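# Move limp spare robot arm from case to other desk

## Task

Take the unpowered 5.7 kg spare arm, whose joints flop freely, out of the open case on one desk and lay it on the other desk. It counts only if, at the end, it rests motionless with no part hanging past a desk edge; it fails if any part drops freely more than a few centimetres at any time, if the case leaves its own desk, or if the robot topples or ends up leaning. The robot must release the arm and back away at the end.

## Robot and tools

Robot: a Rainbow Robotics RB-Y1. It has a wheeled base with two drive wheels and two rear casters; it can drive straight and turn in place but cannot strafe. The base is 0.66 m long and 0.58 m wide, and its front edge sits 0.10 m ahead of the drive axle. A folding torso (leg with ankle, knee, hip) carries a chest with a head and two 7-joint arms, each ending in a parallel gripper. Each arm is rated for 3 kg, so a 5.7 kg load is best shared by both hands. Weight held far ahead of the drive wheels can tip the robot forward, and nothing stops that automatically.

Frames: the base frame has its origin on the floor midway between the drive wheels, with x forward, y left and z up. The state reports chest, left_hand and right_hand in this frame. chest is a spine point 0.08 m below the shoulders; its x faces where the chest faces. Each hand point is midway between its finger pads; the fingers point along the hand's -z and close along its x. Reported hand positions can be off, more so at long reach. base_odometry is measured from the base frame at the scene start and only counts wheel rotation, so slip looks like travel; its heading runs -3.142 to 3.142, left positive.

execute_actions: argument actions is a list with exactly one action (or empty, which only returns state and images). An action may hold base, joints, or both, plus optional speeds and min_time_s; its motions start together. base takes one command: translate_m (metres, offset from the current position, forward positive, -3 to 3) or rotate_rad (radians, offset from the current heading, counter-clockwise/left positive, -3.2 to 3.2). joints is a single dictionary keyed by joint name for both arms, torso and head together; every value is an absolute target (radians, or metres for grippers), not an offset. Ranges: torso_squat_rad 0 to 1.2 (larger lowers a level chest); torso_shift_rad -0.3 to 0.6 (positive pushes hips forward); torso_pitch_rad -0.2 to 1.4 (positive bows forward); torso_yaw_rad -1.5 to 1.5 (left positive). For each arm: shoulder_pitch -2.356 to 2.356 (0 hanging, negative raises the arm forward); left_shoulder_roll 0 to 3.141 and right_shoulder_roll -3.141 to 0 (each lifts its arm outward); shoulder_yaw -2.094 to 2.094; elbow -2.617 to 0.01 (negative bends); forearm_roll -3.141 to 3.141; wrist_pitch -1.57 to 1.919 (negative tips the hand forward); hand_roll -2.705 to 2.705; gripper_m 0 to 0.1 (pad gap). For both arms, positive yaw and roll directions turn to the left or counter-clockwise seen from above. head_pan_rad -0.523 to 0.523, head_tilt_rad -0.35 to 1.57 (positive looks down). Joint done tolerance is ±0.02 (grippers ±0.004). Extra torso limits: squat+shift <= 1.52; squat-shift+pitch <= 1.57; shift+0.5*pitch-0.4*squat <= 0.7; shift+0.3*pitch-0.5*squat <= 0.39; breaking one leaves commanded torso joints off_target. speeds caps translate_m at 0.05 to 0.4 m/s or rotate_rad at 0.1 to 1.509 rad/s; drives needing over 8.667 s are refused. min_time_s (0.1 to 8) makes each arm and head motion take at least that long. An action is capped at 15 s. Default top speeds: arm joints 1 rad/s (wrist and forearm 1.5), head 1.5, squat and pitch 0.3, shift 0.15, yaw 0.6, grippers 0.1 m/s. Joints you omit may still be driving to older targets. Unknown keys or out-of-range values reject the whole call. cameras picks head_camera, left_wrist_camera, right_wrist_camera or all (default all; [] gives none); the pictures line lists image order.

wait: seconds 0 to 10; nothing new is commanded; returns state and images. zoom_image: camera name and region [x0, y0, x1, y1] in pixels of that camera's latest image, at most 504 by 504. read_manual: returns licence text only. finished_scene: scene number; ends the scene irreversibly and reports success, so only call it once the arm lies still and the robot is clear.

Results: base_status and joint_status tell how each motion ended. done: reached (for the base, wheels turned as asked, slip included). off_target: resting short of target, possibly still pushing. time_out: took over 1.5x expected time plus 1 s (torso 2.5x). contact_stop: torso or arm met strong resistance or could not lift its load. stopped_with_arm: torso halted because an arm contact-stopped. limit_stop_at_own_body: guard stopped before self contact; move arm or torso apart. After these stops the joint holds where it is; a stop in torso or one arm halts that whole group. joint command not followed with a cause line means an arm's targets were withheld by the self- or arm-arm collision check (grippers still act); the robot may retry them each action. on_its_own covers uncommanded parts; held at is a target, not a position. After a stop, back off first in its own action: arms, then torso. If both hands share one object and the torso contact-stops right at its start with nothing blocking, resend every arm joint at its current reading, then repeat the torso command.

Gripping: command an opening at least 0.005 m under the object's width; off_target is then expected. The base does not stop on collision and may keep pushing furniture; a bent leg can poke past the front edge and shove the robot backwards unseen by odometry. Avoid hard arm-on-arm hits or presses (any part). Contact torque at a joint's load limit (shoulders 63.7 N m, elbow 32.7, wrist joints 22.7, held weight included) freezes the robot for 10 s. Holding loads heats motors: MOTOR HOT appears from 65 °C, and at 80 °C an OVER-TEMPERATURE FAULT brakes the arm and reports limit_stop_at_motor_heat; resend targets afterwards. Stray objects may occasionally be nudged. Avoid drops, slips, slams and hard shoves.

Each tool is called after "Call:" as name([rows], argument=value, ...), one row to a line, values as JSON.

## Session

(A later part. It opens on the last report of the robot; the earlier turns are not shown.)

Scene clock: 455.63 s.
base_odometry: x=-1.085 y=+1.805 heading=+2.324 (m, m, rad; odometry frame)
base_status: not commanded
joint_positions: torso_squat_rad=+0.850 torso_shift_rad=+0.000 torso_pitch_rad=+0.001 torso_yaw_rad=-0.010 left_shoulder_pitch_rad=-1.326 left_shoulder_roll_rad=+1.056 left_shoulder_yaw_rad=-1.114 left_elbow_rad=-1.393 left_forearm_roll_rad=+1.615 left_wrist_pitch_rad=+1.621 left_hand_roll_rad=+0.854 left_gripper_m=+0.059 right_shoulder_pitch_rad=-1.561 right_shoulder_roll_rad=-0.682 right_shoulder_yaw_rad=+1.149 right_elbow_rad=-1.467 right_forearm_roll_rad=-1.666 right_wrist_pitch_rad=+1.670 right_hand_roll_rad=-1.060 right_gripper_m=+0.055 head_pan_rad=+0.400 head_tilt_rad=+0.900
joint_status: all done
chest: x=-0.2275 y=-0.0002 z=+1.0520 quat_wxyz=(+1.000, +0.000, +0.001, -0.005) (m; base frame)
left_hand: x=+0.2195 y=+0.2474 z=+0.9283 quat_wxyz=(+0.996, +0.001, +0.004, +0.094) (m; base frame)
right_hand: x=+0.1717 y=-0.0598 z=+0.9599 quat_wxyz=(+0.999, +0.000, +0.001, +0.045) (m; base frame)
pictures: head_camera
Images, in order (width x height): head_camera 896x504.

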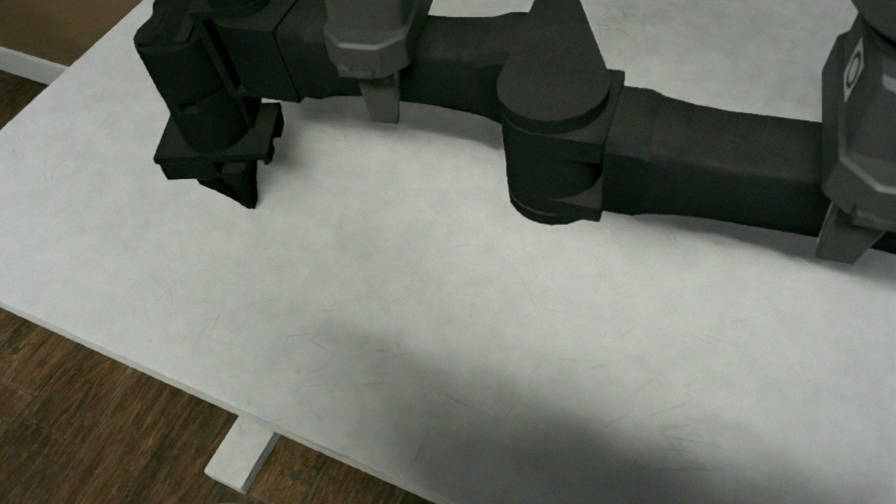

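Call:
execute_actions([
  {"joints":{"torso_yaw_rad":0.17}},
], cameras=[])

Call:
execute_actions([
  {"joints":{"torso_squat_rad":0.865}},
], cameras=["head_camera"])

Call:
zoom_image(camera="head_camera", region=[150, 100, 350, 260])

Scene clock: 461.53 s.
base_odometry: x=-1.085 y=+1.805 heading=+2.324 (m, m, rad; odometry frame)
base_status: not commanded
joint_positions: torso_squat_rad=+0.850 torso_shift_rad=+0.000 torso_pitch_rad=+0.001 torso_yaw_rad=+0.170 left_shoulder_pitch_rad=-1.326 left_shoulder_roll_rad=+1.056 left_shoulder_yaw_rad=-1.114 left_elbow_rad=-1.393 left_forearm_roll_rad=+1.615 left_wrist_pitch_rad=+1.621 left_hand_roll_rad=+0.854 left_gripper_m=+0.059 right_shoulder_pitch_rad=-1.561 right_shoulder_roll_rad=-0.682 right_shoulder_yaw_rad=+1.149 right_elbow_rad=-1.467 right_forearm_roll_rad=-1.666 right_wrist_pitch_rad=+1.670 right_hand_roll_rad=-1.060 right_gripper_m=+0.055 head_pan_rad=+0.400 head_tilt_rad=+0.900
joint_status: all done
chest: x=-0.2275 y=-0.0001 z=+1.0520 quat_wxyz=(+0.996, +0.000, +0.001, +0.085) (m; base frame)
left_hand: x=+0.1678 y=+0.3238 z=+0.9283 quat_wxyz=(+0.983, +0.001, +0.004, +0.183) (m; base frame)
right_hand: x=+0.1759 y=+0.0129 z=+0.9599 quat_wxyz=(+0.991, +0.000, +0.001, +0.134) (m; base frame)
pictures: none
No camera images: the call's "cameras" was empty. Leave "cameras" out to get every camera's image.

Scene clock: 462.20 s.
base_odometry: x=-1.085 y=+1.805 heading=+2.324 (m, m, rad; odometry frame)
base_status: not commanded
joint_positions: torso_squat_rad=+0.865 torso_shift_rad=+0.000 torso_pitch_rad=+0.001 torso_yaw_rad=+0.170 left_shoulder_pitch_rad=-1.327 left_shoulder_roll_rad=+1.056 left_shoulder_yaw_rad=-1.113 left_elbow_rad=-1.393 left_forearm_roll_rad=+1.615 left_wrist_pitch_rad=+1.621 left_hand_roll_rad=+0.854 left_gripper_m=+0.059 right_shoulder_pitch_rad=-1.561 right_shoulder_roll_rad=-0.682 right_shoulder_yaw_rad=+1.149 right_elbow_rad=-1.467 right_forearm_roll_rad=-1.666 right_wrist_pitch_rad=+1.670 right_hand_roll_rad=-1.060 right_gripper_m=+0.055 head_pan_rad=+0.400 head_tilt_rad=+0.900
joint_status: all done
chest: x=-0.2277 y=-0.0002 z=+1.0440 quat_wxyz=(+0.996, +0.000, +0.000, +0.085) (m; base frame)
left_hand: x=+0.1681 y=+0.3236 z=+0.9214 quat_wxyz=(+0.983, +0.001, +0.003, +0.183) (m; base frame)
right_hand: x=+0.1758 y=+0.0127 z=+0.9519 quat_wxyz=(+0.991, +0.000, +0.001, +0.134) (m; base frame)
pictures: head_camera
Images, in order (width x height): head_camera 896x504.

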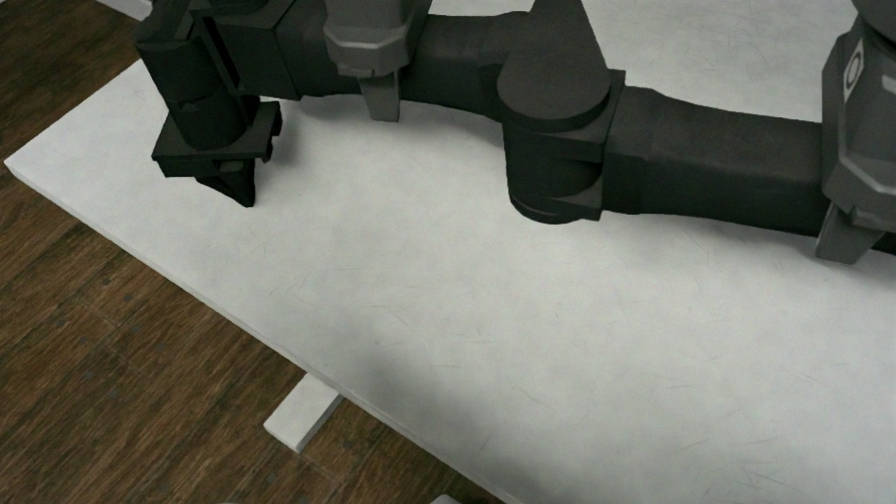

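Region (150, 100, 350, 260) of head_camera's 896x504 image, scaled by 2.520, with more detail than that image has; it fills the top 403 rows of this view, and the rest is white.

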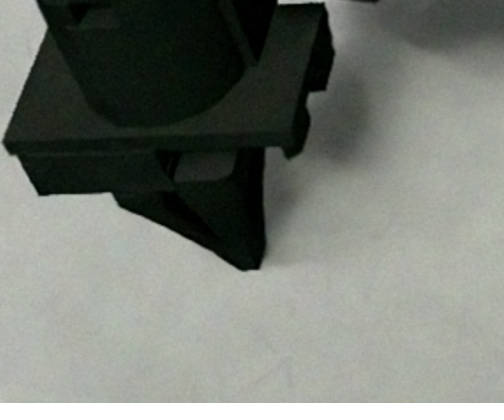

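Call:
execute_actions([
  {"joints":{"torso_squat_rad":0.872,"torso_yaw_rad":0.1}},
], cameras=["head_camera"])

Scene clock: 466.03 s.
base_odometry: x=-1.085 y=+1.805 heading=+2.324 (m, m, rad; odometry frame)
base_status: not commanded
joint_positions: torso_squat_rad=+0.872 torso_shift_rad=+0.000 torso_pitch_rad=+0.001 torso_yaw_rad=+0.100 left_shoulder_pitch_rad=-1.328 left_shoulder_roll_rad=+1.057 left_shoulder_yaw_rad=-1.112 left_elbow_rad=-1.393 left_forearm_roll_rad=+1.615 left_wrist_pitch_rad=+1.621 left_hand_roll_rad=+0.854 left_gripper_m=+0.059 right_shoulder_pitch_rad=-1.561 right_shoulder_roll_rad=-0.682 right_shoulder_yaw_rad=+1.150 right_elbow_rad=-1.467 right_forearm_roll_rad=-1.666 right_wrist_pitch_rad=+1.670 right_hand_roll_rad=-1.060 right_gripper_m=+0.055 head_pan_rad=+0.400 head_tilt_rad=+0.900
joint_status: all done
chest: x=-0.2277 y=-0.0003 z=+1.0403 quat_wxyz=(+0.999, +0.000, +0.000, +0.050) (m; base frame)
left_hand: x=+0.1900 y=+0.2949 z=+0.9180 quat_wxyz=(+0.989, +0.001, +0.002, +0.149) (m; base frame)
right_hand: x=+0.1757 y=-0.0157 z=+0.9481 quat_wxyz=(+0.995, +0.000, +0.001, +0.099) (m; base frame)
pictures: head_camera
Images, in order (width x height): head_camera 896x504.

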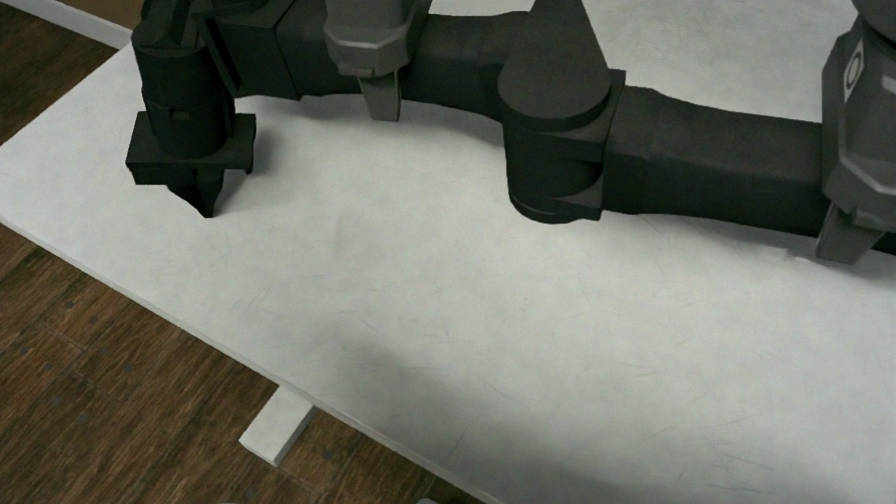

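Call:
execute_actions([
  {"joints":{"torso_squat_rad":0.895,"torso_yaw_rad":0.02}},
], cameras=["head_camera"])

Call:
execute_actions([
  {"joints":{"torso_squat_rad":0.94,"torso_yaw_rad":-0.06,"head_pan_rad":0.5,"head_tilt_rad":0.8}},
], cameras=["head_camera"])

Scene clock: 471.57 s.
base_odometry: x=-1.085 y=+1.805 heading=+2.324 (m, m, rad; odometry frame)
base_status: not commanded
joint_positions: torso_squat_rad=+0.895 torso_shift_rad=+0.000 torso_pitch_rad=+0.001 torso_yaw_rad=+0.020 left_shoulder_pitch_rad=-1.327 left_shoulder_roll_rad=+1.056 left_shoulder_yaw_rad=-1.113 left_elbow_rad=-1.393 left_forearm_roll_rad=+1.615 left_wrist_pitch_rad=+1.621 left_hand_roll_rad=+0.854 left_gripper_m=+0.059 right_shoulder_pitch_rad=-1.561 right_shoulder_roll_rad=-0.682 right_shoulder_yaw_rad=+1.150 right_elbow_rad=-1.467 right_forearm_roll_rad=-1.666 right_wrist_pitch_rad=+1.670 right_hand_roll_rad=-1.060 right_gripper_m=+0.055 head_pan_rad=+0.400 head_tilt_rad=+0.900
joint_status: all done
chest: x=-0.2276 y=-0.0003 z=+1.0278 quat_wxyz=(+1.000, +0.000, +0.001, +0.010) (m; base frame)
left_hand: x=+0.2121 y=+0.2606 z=+0.9051 quat_wxyz=(+0.994, +0.001, +0.003, +0.109) (m; base frame)
right_hand: x=+0.1732 y=-0.0479 z=+0.9356 quat_wxyz=(+0.998, +0.000, +0.002, +0.059) (m; base frame)
pictures: head_camera
Images, in order (width x height): head_camera 896x504.

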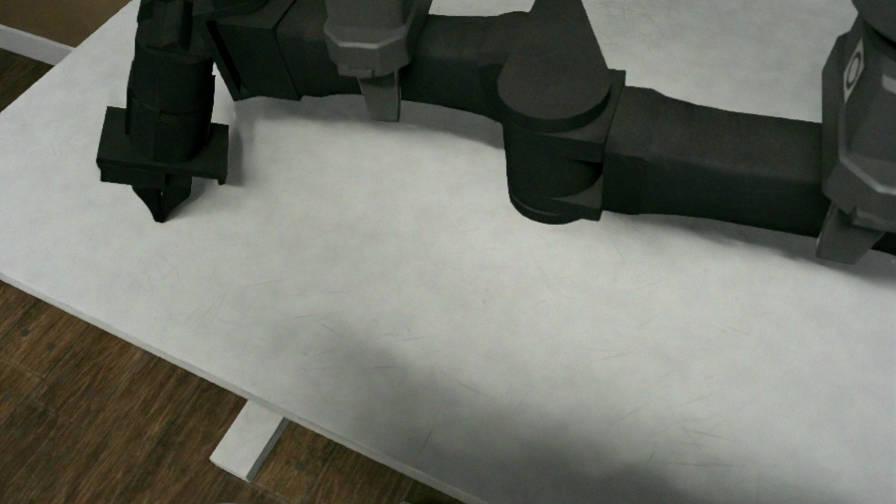

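Scene clock: 472.57 s.
base_odometry: x=-1.085 y=+1.805 heading=+2.324 (m, m, rad; odometry frame)
base_status: not commanded
joint_positions: torso_squat_rad=+0.940 torso_shift_rad=+0.000 torso_pitch_rad=+0.001 torso_yaw_rad=-0.060 left_shoulder_pitch_rad=-1.327 left_shoulder_roll_rad=+1.056 left_shoulder_yaw_rad=-1.113 left_elbow_rad=-1.393 left_forearm_roll_rad=+1.615 left_wrist_pitch_rad=+1.621 left_hand_roll_rad=+0.854 left_gripper_m=+0.059 right_shoulder_pitch_rad=-1.561 right_shoulder_roll_rad=-0.682 right_shoulder_yaw_rad=+1.150 right_elbow_rad=-1.467 right_forearm_roll_rad=-1.666 right_wrist_pitch_rad=+1.670 right_hand_roll_rad=-1.060 right_gripper_m=+0.055 head_pan_rad=+0.500 head_tilt_rad=+0.800
joint_status: all done
chest: x=-0.2276 y=-0.0003 z=+1.0028 quat_wxyz=(+1.000, +0.000, +0.001, -0.030) (m; base frame)
left_hand: x=+0.2315 y=+0.2246 z=+0.8799 quat_wxyz=(+0.998, +0.001, +0.003, +0.069) (m; base frame)
right_hand: x=+0.1681 y=-0.0798 z=+0.9106 quat_wxyz=(+1.000, +0.000, +0.001, +0.019) (m; base frame)
pictures: head_camera
Images, in order (width x height): head_camera 896x504.

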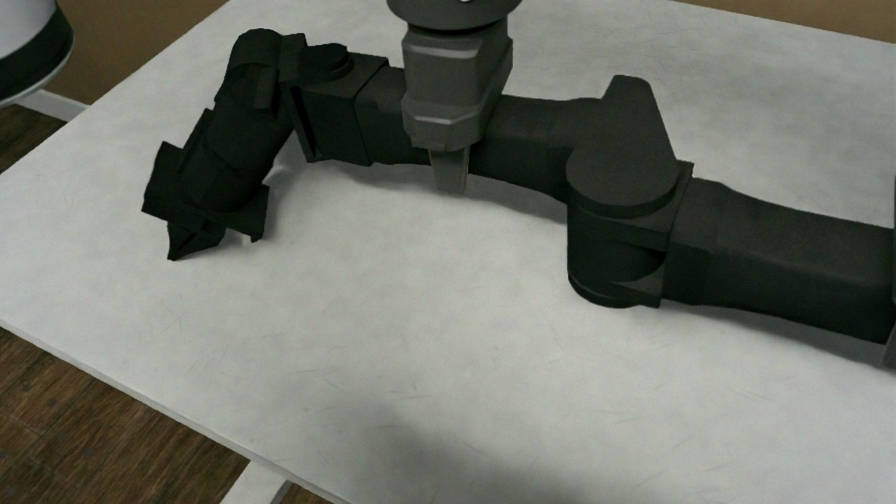

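Call:
execute_actions([
  {"joints":{"torso_squat_rad":1.01,"torso_yaw_rad":-0.12}},
], cameras=["head_camera"])

Call:
execute_actions([
  {"joints":{"torso_squat_rad":1.07,"torso_yaw_rad":-0.15,"head_pan_rad":-0.2,"head_tilt_rad":0.75}},
], cameras=["head_camera"])

Scene clock: 477.90 s.
base_odometry: x=-1.085 y=+1.805 heading=+2.324 (m, m, rad; odometry frame)
base_status: not commanded
joint_positions: torso_squat_rad=+1.010 torso_shift_rad=+0.000 torso_pitch_rad=+0.001 torso_yaw_rad=-0.120 left_shoulder_pitch_rad=-1.327 left_shoulder_roll_rad=+1.056 left_shoulder_yaw_rad=-1.113 left_elbow_rad=-1.393 left_forearm_roll_rad=+1.615 left_wrist_pitch_rad=+1.621 left_hand_roll_rad=+0.854 left_gripper_m=+0.059 right_shoulder_pitch_rad=-1.561 right_shoulder_roll_rad=-0.682 right_shoulder_yaw_rad=+1.149 right_elbow_rad=-1.467 right_forearm_roll_rad=-1.666 right_wrist_pitch_rad=+1.670 right_hand_roll_rad=-1.060 right_gripper_m=+0.055 head_pan_rad=+0.500 head_tilt_rad=+0.800
joint_status: all done
chest: x=-0.2276 y=-0.0003 z=+0.9623 quat_wxyz=(+0.998, +0.000, +0.001, -0.060) (m; base frame)
left_hand: x=+0.2441 y=+0.1968 z=+0.8392 quat_wxyz=(+0.999, +0.001, +0.003, +0.039) (m; base frame)
right_hand: x=+0.1627 y=-0.1033 z=+0.8700 quat_wxyz=(+1.000, +0.000, +0.002, -0.010) (m; base frame)
pictures: head_camera
Images, in order (width x height): head_camera 896x504.

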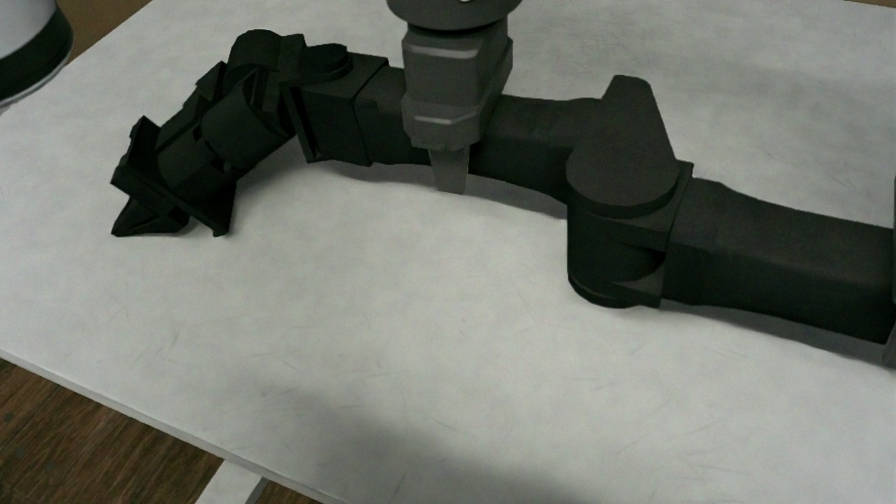

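Scene clock: 479.03 s.
base_odometry: x=-1.085 y=+1.805 heading=+2.324 (m, m, rad; odometry frame)
base_status: not commanded
joint_positions: torso_squat_rad=+1.070 torso_shift_rad=+0.000 torso_pitch_rad=+0.001 torso_yaw_rad=-0.150 left_shoulder_pitch_rad=-1.328 left_shoulder_roll_rad=+1.057 left_shoulder_yaw_rad=-1.113 left_elbow_rad=-1.393 left_forearm_roll_rad=+1.615 left_wrist_pitch_rad=+1.621 left_hand_roll_rad=+0.854 left_gripper_m=+0.059 right_shoulder_pitch_rad=-1.561 right_shoulder_roll_rad=-0.682 right_shoulder_yaw_rad=+1.150 right_elbow_rad=-1.467 right_forearm_roll_rad=-1.666 right_wrist_pitch_rad=+1.670 right_hand_roll_rad=-1.060 right_gripper_m=+0.055 head_pan_rad=-0.200 head_tilt_rad=+0.750
joint_status: all done
chest: x=-0.2277 y=-0.0003 z=+0.9260 quat_wxyz=(+0.997, +0.000, +0.001, -0.075) (m; base frame)
left_hand: x=+0.2500 y=+0.1825 z=+0.8035 quat_wxyz=(+1.000, +0.001, +0.002, +0.024) (m; base frame)
right_hand: x=+0.1593 y=-0.1151 z=+0.8337 quat_wxyz=(+1.000, +0.000, +0.002, -0.026) (m; base frame)
pictures: head_camera
Images, in order (width x height): head_camera 896x504.

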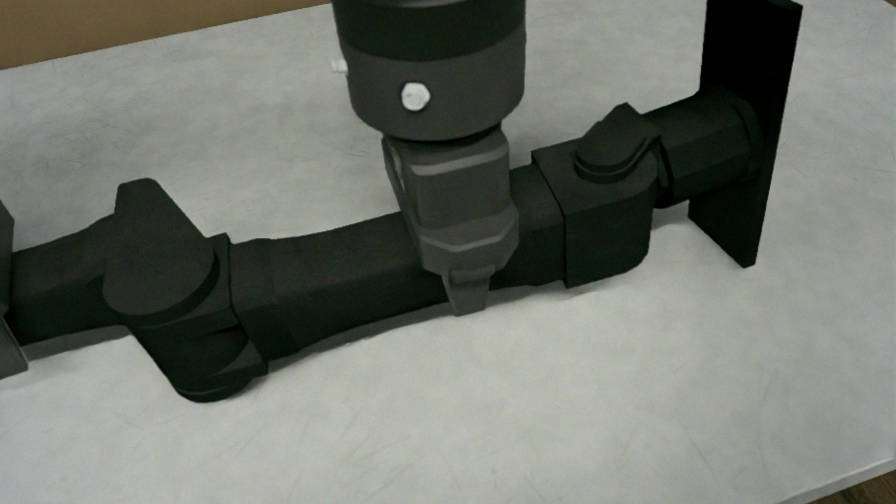

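Call:
execute_actions([
  {"joints":{"torso_squat_rad":1.1,"head_pan_rad":0.0}},
])

Scene clock: 481.50 s.
base_odometry: x=-1.085 y=+1.805 heading=+2.324 (m, m, rad; odometry frame)
base_status: not commanded
joint_positions: torso_squat_rad=+1.100 torso_shift_rad=+0.000 torso_pitch_rad=+0.001 torso_yaw_rad=-0.150 left_shoulder_pitch_rad=-1.327 left_shoulder_roll_rad=+1.057 left_shoulder_yaw_rad=-1.113 left_elbow_rad=-1.393 left_forearm_roll_rad=+1.615 left_wrist_pitch_rad=+1.621 left_hand_roll_rad=+0.854 left_gripper_m=+0.059 right_shoulder_pitch_rad=-1.561 right_shoulder_roll_rad=-0.682 right_shoulder_yaw_rad=+1.150 right_elbow_rad=-1.467 right_forearm_roll_rad=-1.666 right_wrist_pitch_rad=+1.670 right_hand_roll_rad=-1.060 right_gripper_m=+0.055 head_pan_rad=+0.000 head_tilt_rad=+0.750
joint_status: all done
chest: x=-0.2277 y=-0.0003 z=+0.9075 quat_wxyz=(+0.997, +0.000, +0.001, -0.075) (m; base frame)
left_hand: x=+0.2499 y=+0.1825 z=+0.7849 quat_wxyz=(+1.000, +0.001, +0.003, +0.024) (m; base frame)
right_hand: x=+0.1593 y=-0.1151 z=+0.8152 quat_wxyz=(+1.000, +0.000, +0.002, -0.026) (m; base frame)
pictures: head_camera, left_wrist_camera, right_wrist_camera
Images, in order (width x height): head_camera 896x504, left_wrist_camera 644x364, right_wrist_camera 644x364.

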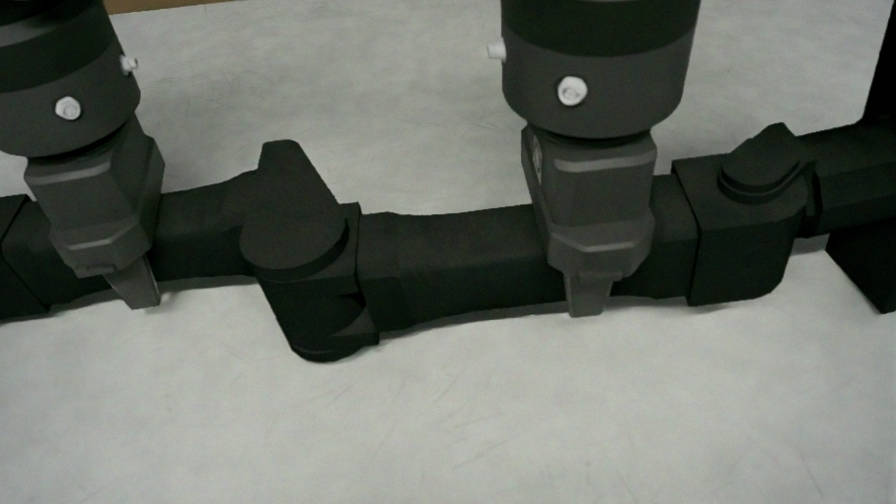

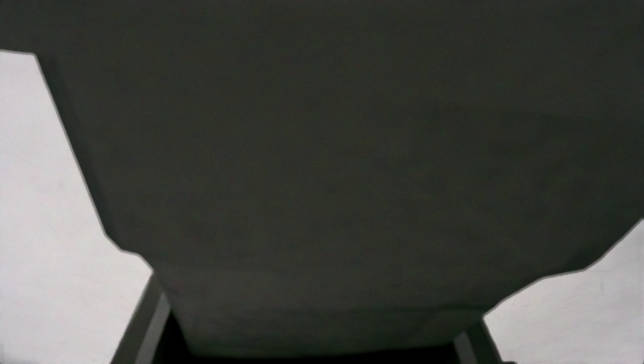

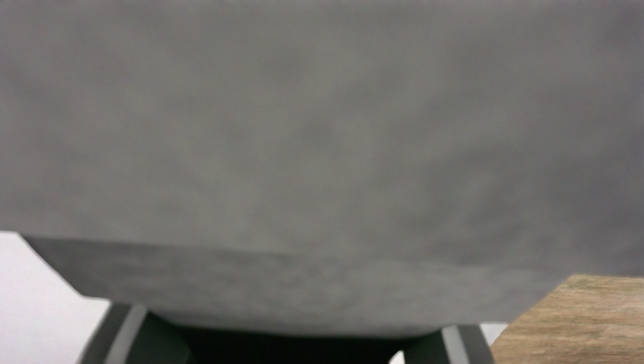

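Call:
execute_actions([
  {"joints":{"torso_squat_rad":1.12,"head_pan_rad":-0.2}},
], cameras=["head_camera","right_wrist_camera"])

Scene clock: 485.03 s.
base_odometry: x=-1.085 y=+1.804 heading=+2.324 (m, m, rad; odometry frame)
base_status: not commanded
joint_positions: torso_squat_rad=+1.120 torso_shift_rad=+0.000 torso_pitch_rad=+0.000 torso_yaw_rad=-0.150 left_shoulder_pitch_rad=-1.329 left_shoulder_roll_rad=+1.057 left_shoulder_yaw_rad=-1.112 left_elbow_rad=-1.393 left_forearm_roll_rad=+1.615 left_wrist_pitch_rad=+1.621 left_hand_roll_rad=+0.854 left_gripper_m=+0.059 right_shoulder_pitch_rad=-1.564 right_shoulder_roll_rad=-0.683 right_shoulder_yaw_rad=+1.147 right_elbow_rad=-1.467 right_forearm_roll_rad=-1.666 right_wrist_pitch_rad=+1.670 right_hand_roll_rad=-1.060 right_gripper_m=+0.055 head_pan_rad=-0.200 head_tilt_rad=+0.750
joint_status: all done
chest: x=-0.2283 y=-0.0003 z=+0.8949 quat_wxyz=(+0.997, +0.000, +0.000, -0.075) (m; base frame)
left_hand: x=+0.2501 y=+0.1826 z=+0.7740 quat_wxyz=(+1.000, +0.001, +0.000, +0.025) (m; base frame)
right_hand: x=+0.1595 y=-0.1145 z=+0.8052 quat_wxyz=(+1.000, +0.000, -0.001, -0.025) (m; base frame)
pictures: head_camera, right_wrist_camera
Images, in order (width x height): head_camera 896x504, right_wrist_camera 644x364.

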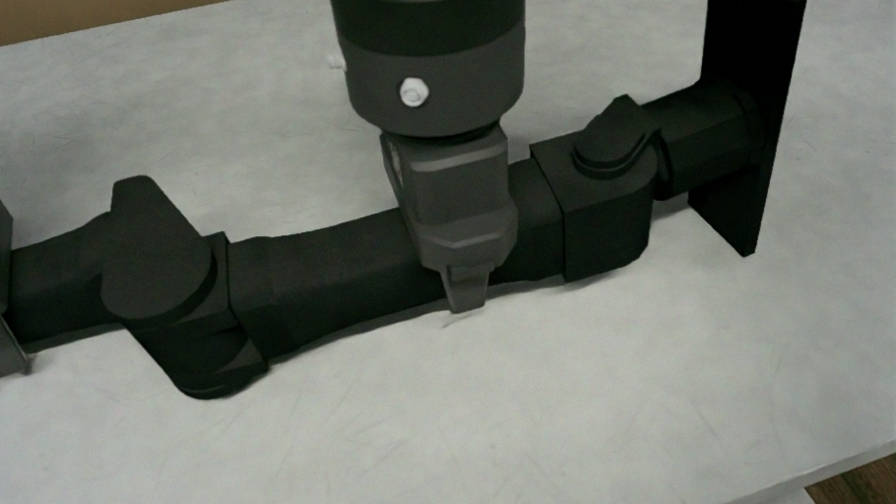

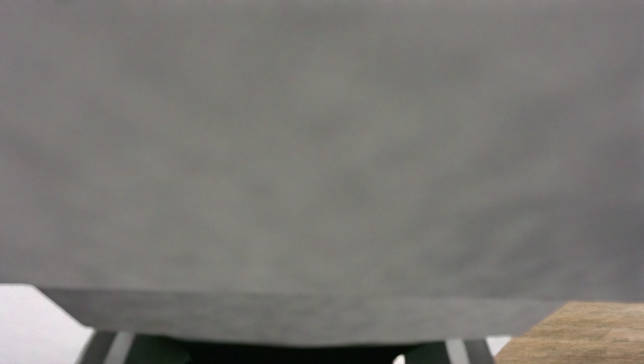

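Call:
execute_actions([
  {"joints":{"right_gripper_m":0.1,"head_pan_rad":0.4}},
], cameras=["head_camera","left_wrist_camera"])

Scene clock: 488.57 s.
base_odometry: x=-1.085 y=+1.804 heading=+2.324 (m, m, rad; odometry frame)
base_status: not commanded
joint_positions: torso_squat_rad=+1.120 torso_shift_rad=+0.000 torso_pitch_rad=+0.000 torso_yaw_rad=-0.150 left_shoulder_pitch_rad=-1.330 left_shoulder_roll_rad=+1.058 left_shoulder_yaw_rad=-1.112 left_elbow_rad=-1.392 left_forearm_roll_rad=+1.615 left_wrist_pitch_rad=+1.621 left_hand_roll_rad=+0.854 left_gripper_m=+0.059 right_shoulder_pitch_rad=-1.564 right_shoulder_roll_rad=-0.682 right_shoulder_yaw_rad=+1.148 right_elbow_rad=-1.468 right_forearm_roll_rad=-1.666 right_wrist_pitch_rad=+1.670 right_hand_roll_rad=-1.060 right_gripper_m=+0.100 head_pan_rad=+0.400 head_tilt_rad=+0.750
joint_status: all done
chest: x=-0.2282 y=-0.0003 z=+0.8949 quat_wxyz=(+0.997, +0.000, +0.000, -0.075) (m; base frame)
left_hand: x=+0.2503 y=+0.1825 z=+0.7742 quat_wxyz=(+1.000, +0.001, +0.000, +0.025) (m; base frame)
right_hand: x=+0.1592 y=-0.1144 z=+0.8047 quat_wxyz=(+1.000, +0.000, -0.001, -0.025) (m; base frame)
pictures: head_camera, left_wrist_camera
Images, in order (width x height): head_camera 896x504, left_wrist_camera 644x364.

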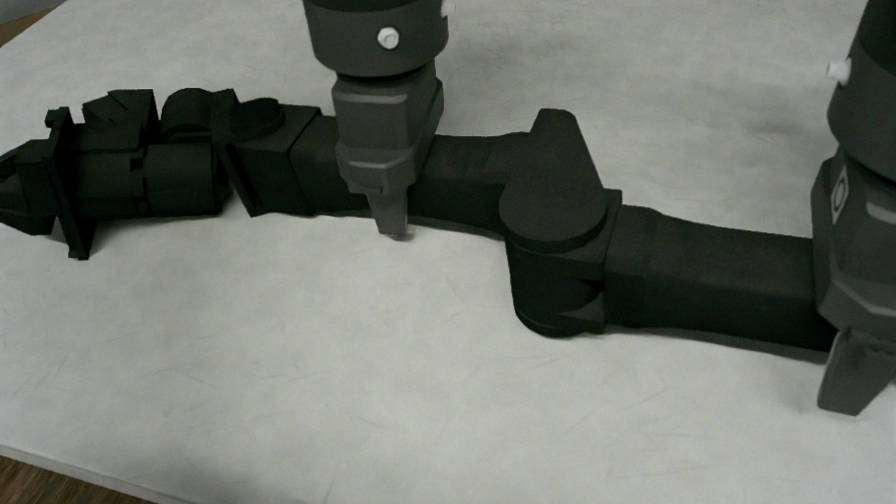

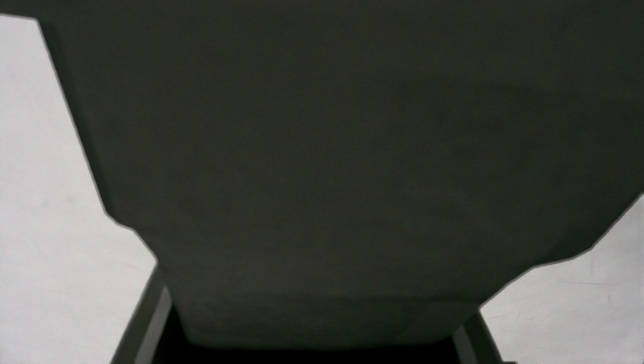

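Left arm is unloaded; release.

Call:
execute_actions([
  {"joints":{"left_gripper_m":0.1}},
], cameras=["head_camera"])

Call:
execute_actions([
  {"joints":{"torso_squat_rad":0.85}},
], cameras=[])

Call:
execute_actions([
  {"base":{"translate_m":-0.7},"joints":{"torso_squat_rad":0.4,"torso_yaw_rad":0,"head_pan_rad":0,"head_tilt_rad":0.75,"left_shoulder_pitch_rad":-1.0,"right_shoulder_pitch_rad":-1.0,"left_shoulder_roll_rad":1.5,"right_shoulder_roll_rad":-1.5}},
], cameras=["head_camera"])

Scene clock: 497.47 s.
base_odometry: x=-1.085 y=+1.804 heading=+2.324 (m, m, rad; odometry frame)
base_status: not commanded
joint_positions: torso_squat_rad=+1.120 torso_shift_rad=+0.000 torso_pitch_rad=+0.000 torso_yaw_rad=-0.150 left_shoulder_pitch_rad=-1.330 left_shoulder_roll_rad=+1.058 left_shoulder_yaw_rad=-1.111 left_elbow_rad=-1.392 left_forearm_roll_rad=+1.615 left_wrist_pitch_rad=+1.621 left_hand_roll_rad=+0.854 left_gripper_m=+0.100 right_shoulder_pitch_rad=-1.563 right_shoulder_roll_rad=-0.682 right_shoulder_yaw_rad=+1.148 right_elbow_rad=-1.468 right_forearm_roll_rad=-1.666 right_wrist_pitch_rad=+1.670 right_hand_roll_rad=-1.060 right_gripper_m=+0.100 head_pan_rad=+0.400 head_tilt_rad=+0.750
joint_status: all done
chest: x=-0.2282 y=-0.0003 z=+0.8949 quat_wxyz=(+0.997, +0.000, +0.000, -0.075) (m; base frame)
left_hand: x=+0.2505 y=+0.1824 z=+0.7745 quat_wxyz=(+1.000, +0.001, +0.000, +0.025) (m; base frame)
right_hand: x=+0.1592 y=-0.1144 z=+0.8047 quat_wxyz=(+1.000, +0.000, -0.001, -0.025) (m; base frame)
pictures: head_camera
Images, in order (width x height): head_camera 896x504.

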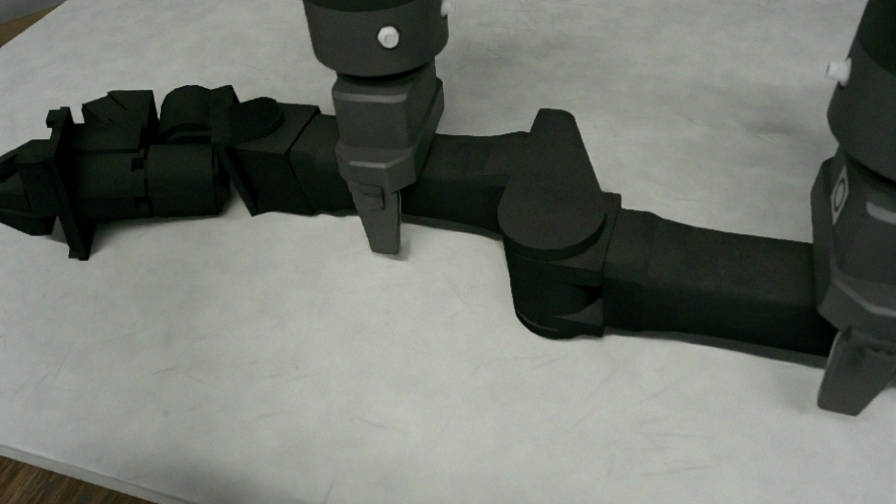

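Scene clock: 499.17 s.
base_odometry: x=-1.085 y=+1.805 heading=+2.324 (m, m, rad; odometry frame)
base_status: not commanded
joint_positions: torso_squat_rad=+0.850 torso_shift_rad=+0.000 torso_pitch_rad=+0.000 torso_yaw_rad=-0.150 left_shoulder_pitch_rad=-1.330 left_shoulder_roll_rad=+1.058 left_shoulder_yaw_rad=-1.111 left_elbow_rad=-1.392 left_forearm_roll_rad=+1.615 left_wrist_pitch_rad=+1.621 left_hand_roll_rad=+0.854 left_gripper_m=+0.100 right_shoulder_pitch_rad=-1.563 right_shoulder_roll_rad=-0.682 right_shoulder_yaw_rad=+1.148 right_elbow_rad=-1.468 right_forearm_roll_rad=-1.666 right_wrist_pitch_rad=+1.670 right_hand_roll_rad=-1.060 right_gripper_m=+0.100 head_pan_rad=+0.400 head_tilt_rad=+0.750
joint_status: all done
chest: x=-0.2281 y=-0.0003 z=+1.0519 quat_wxyz=(+0.997, +0.000, +0.000, -0.075) (m; base frame)
left_hand: x=+0.2506 y=+0.1824 z=+0.9316 quat_wxyz=(+1.000, +0.001, +0.000, +0.025) (m; base frame)
right_hand: x=+0.1592 y=-0.1145 z=+0.9615 quat_wxyz=(+1.000, +0.000, +0.000, -0.025) (m; base frame)
pictures: none
No camera images: the call's "cameras" was empty. Leave "cameras" out to get every camera's image.

Scene clock: 502.47 s.
base_odometry: x=-0.606 y=+1.294 heading=+2.326 (m, m, rad; odometry frame)
base_status: done
joint_positions: torso_squat_rad=+0.761 torso_shift_rad=+0.001 torso_pitch_rad=+0.001 torso_yaw_rad=-0.123 left_shoulder_pitch_rad=-1.000 left_shoulder_roll_rad=+1.500 left_shoulder_yaw_rad=-1.111 left_elbow_rad=-1.392 left_forearm_roll_rad=+1.615 left_wrist_pitch_rad=+1.621 left_hand_roll_rad=+0.854 left_gripper_m=+0.100 right_shoulder_pitch_rad=-1.000 right_shoulder_roll_rad=-1.500 right_shoulder_yaw_rad=+1.148 right_elbow_rad=-1.468 right_forearm_roll_rad=-1.666 right_wrist_pitch_rad=+1.670 right_hand_roll_rad=-1.060 right_gripper_m=+0.100 head_pan_rad=+0.000 head_tilt_rad=+0.750
joint_status: torso_squat_rad contact_stop (moved -0.089 of -0.450); torso_yaw_rad contact_stop (moved +0.027 of +0.150); the others done
on_its_own: torso_squat_rad is held at +0.761, not at your +0.400, since a contact_stop; torso_yaw_rad is held at -0.123, not at your +0.000, since a contact_stop
chest: x=-0.2273 y=-0.0004 z=+1.0967 quat_wxyz=(+0.998, +0.000, +0.001, -0.061) (m; base frame)
left_hand: x=+0.1622 y=+0.4446 z=+0.9371 quat_wxyz=(+0.952, +0.099, +0.067, +0.281) (m; base frame)
right_hand: x=+0.0204 y=-0.5004 z=+0.9283 quat_wxyz=(+0.876, -0.101, +0.122, -0.455) (m; base frame)
pictures: head_camera
Images, in order (width x height): head_camera 896x504.

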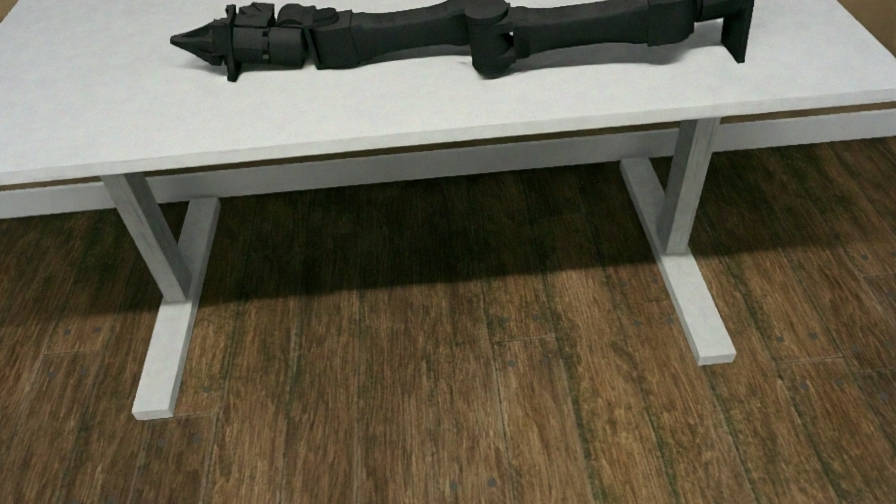

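Call:
execute_actions([
  {"joints":{"head_tilt_rad":0.45,"torso_squat_rad":0.6,"torso_yaw_rad":0}},
], cameras=["head_camera"])

Scene clock: 507.07 s.
base_odometry: x=-0.606 y=+1.294 heading=+2.326 (m, m, rad; odometry frame)
base_status: not commanded
joint_positions: torso_squat_rad=+0.600 torso_shift_rad=+0.001 torso_pitch_rad=+0.002 torso_yaw_rad=+0.000 left_shoulder_pitch_rad=-1.000 left_shoulder_roll_rad=+1.500 left_shoulder_yaw_rad=-1.111 left_elbow_rad=-1.392 left_forearm_roll_rad=+1.615 left_wrist_pitch_rad=+1.621 left_hand_roll_rad=+0.854 left_gripper_m=+0.100 right_shoulder_pitch_rad=-1.000 right_shoulder_roll_rad=-1.500 right_shoulder_yaw_rad=+1.148 right_elbow_rad=-1.468 right_forearm_roll_rad=-1.666 right_wrist_pitch_rad=+1.670 right_hand_roll_rad=-1.060 right_gripper_m=+0.100 head_pan_rad=+0.000 head_tilt_rad=+0.450
joint_status: all done
chest: x=-0.2272 y=-0.0004 z=+1.1677 quat_wxyz=(+1.000, +0.000, +0.001, +0.000) (m; base frame)
left_hand: x=+0.1049 y=+0.4889 z=+1.0082 quat_wxyz=(+0.933, +0.095, +0.073, +0.339) (m; base frame)
right_hand: x=+0.0798 y=-0.4663 z=+0.9992 quat_wxyz=(+0.903, -0.108, +0.116, -0.400) (m; base frame)
pictures: head_camera
Images, in order (width x height): head_camera 896x504.

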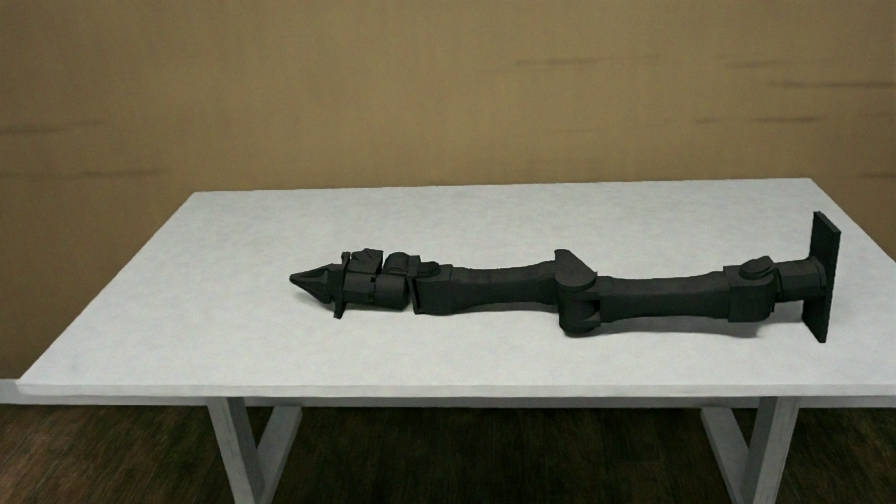

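It got nudged by my hand but it's fully on the desk and at rest.

Call:
finished_scene(scene=1)

The scene is finished: the task was done.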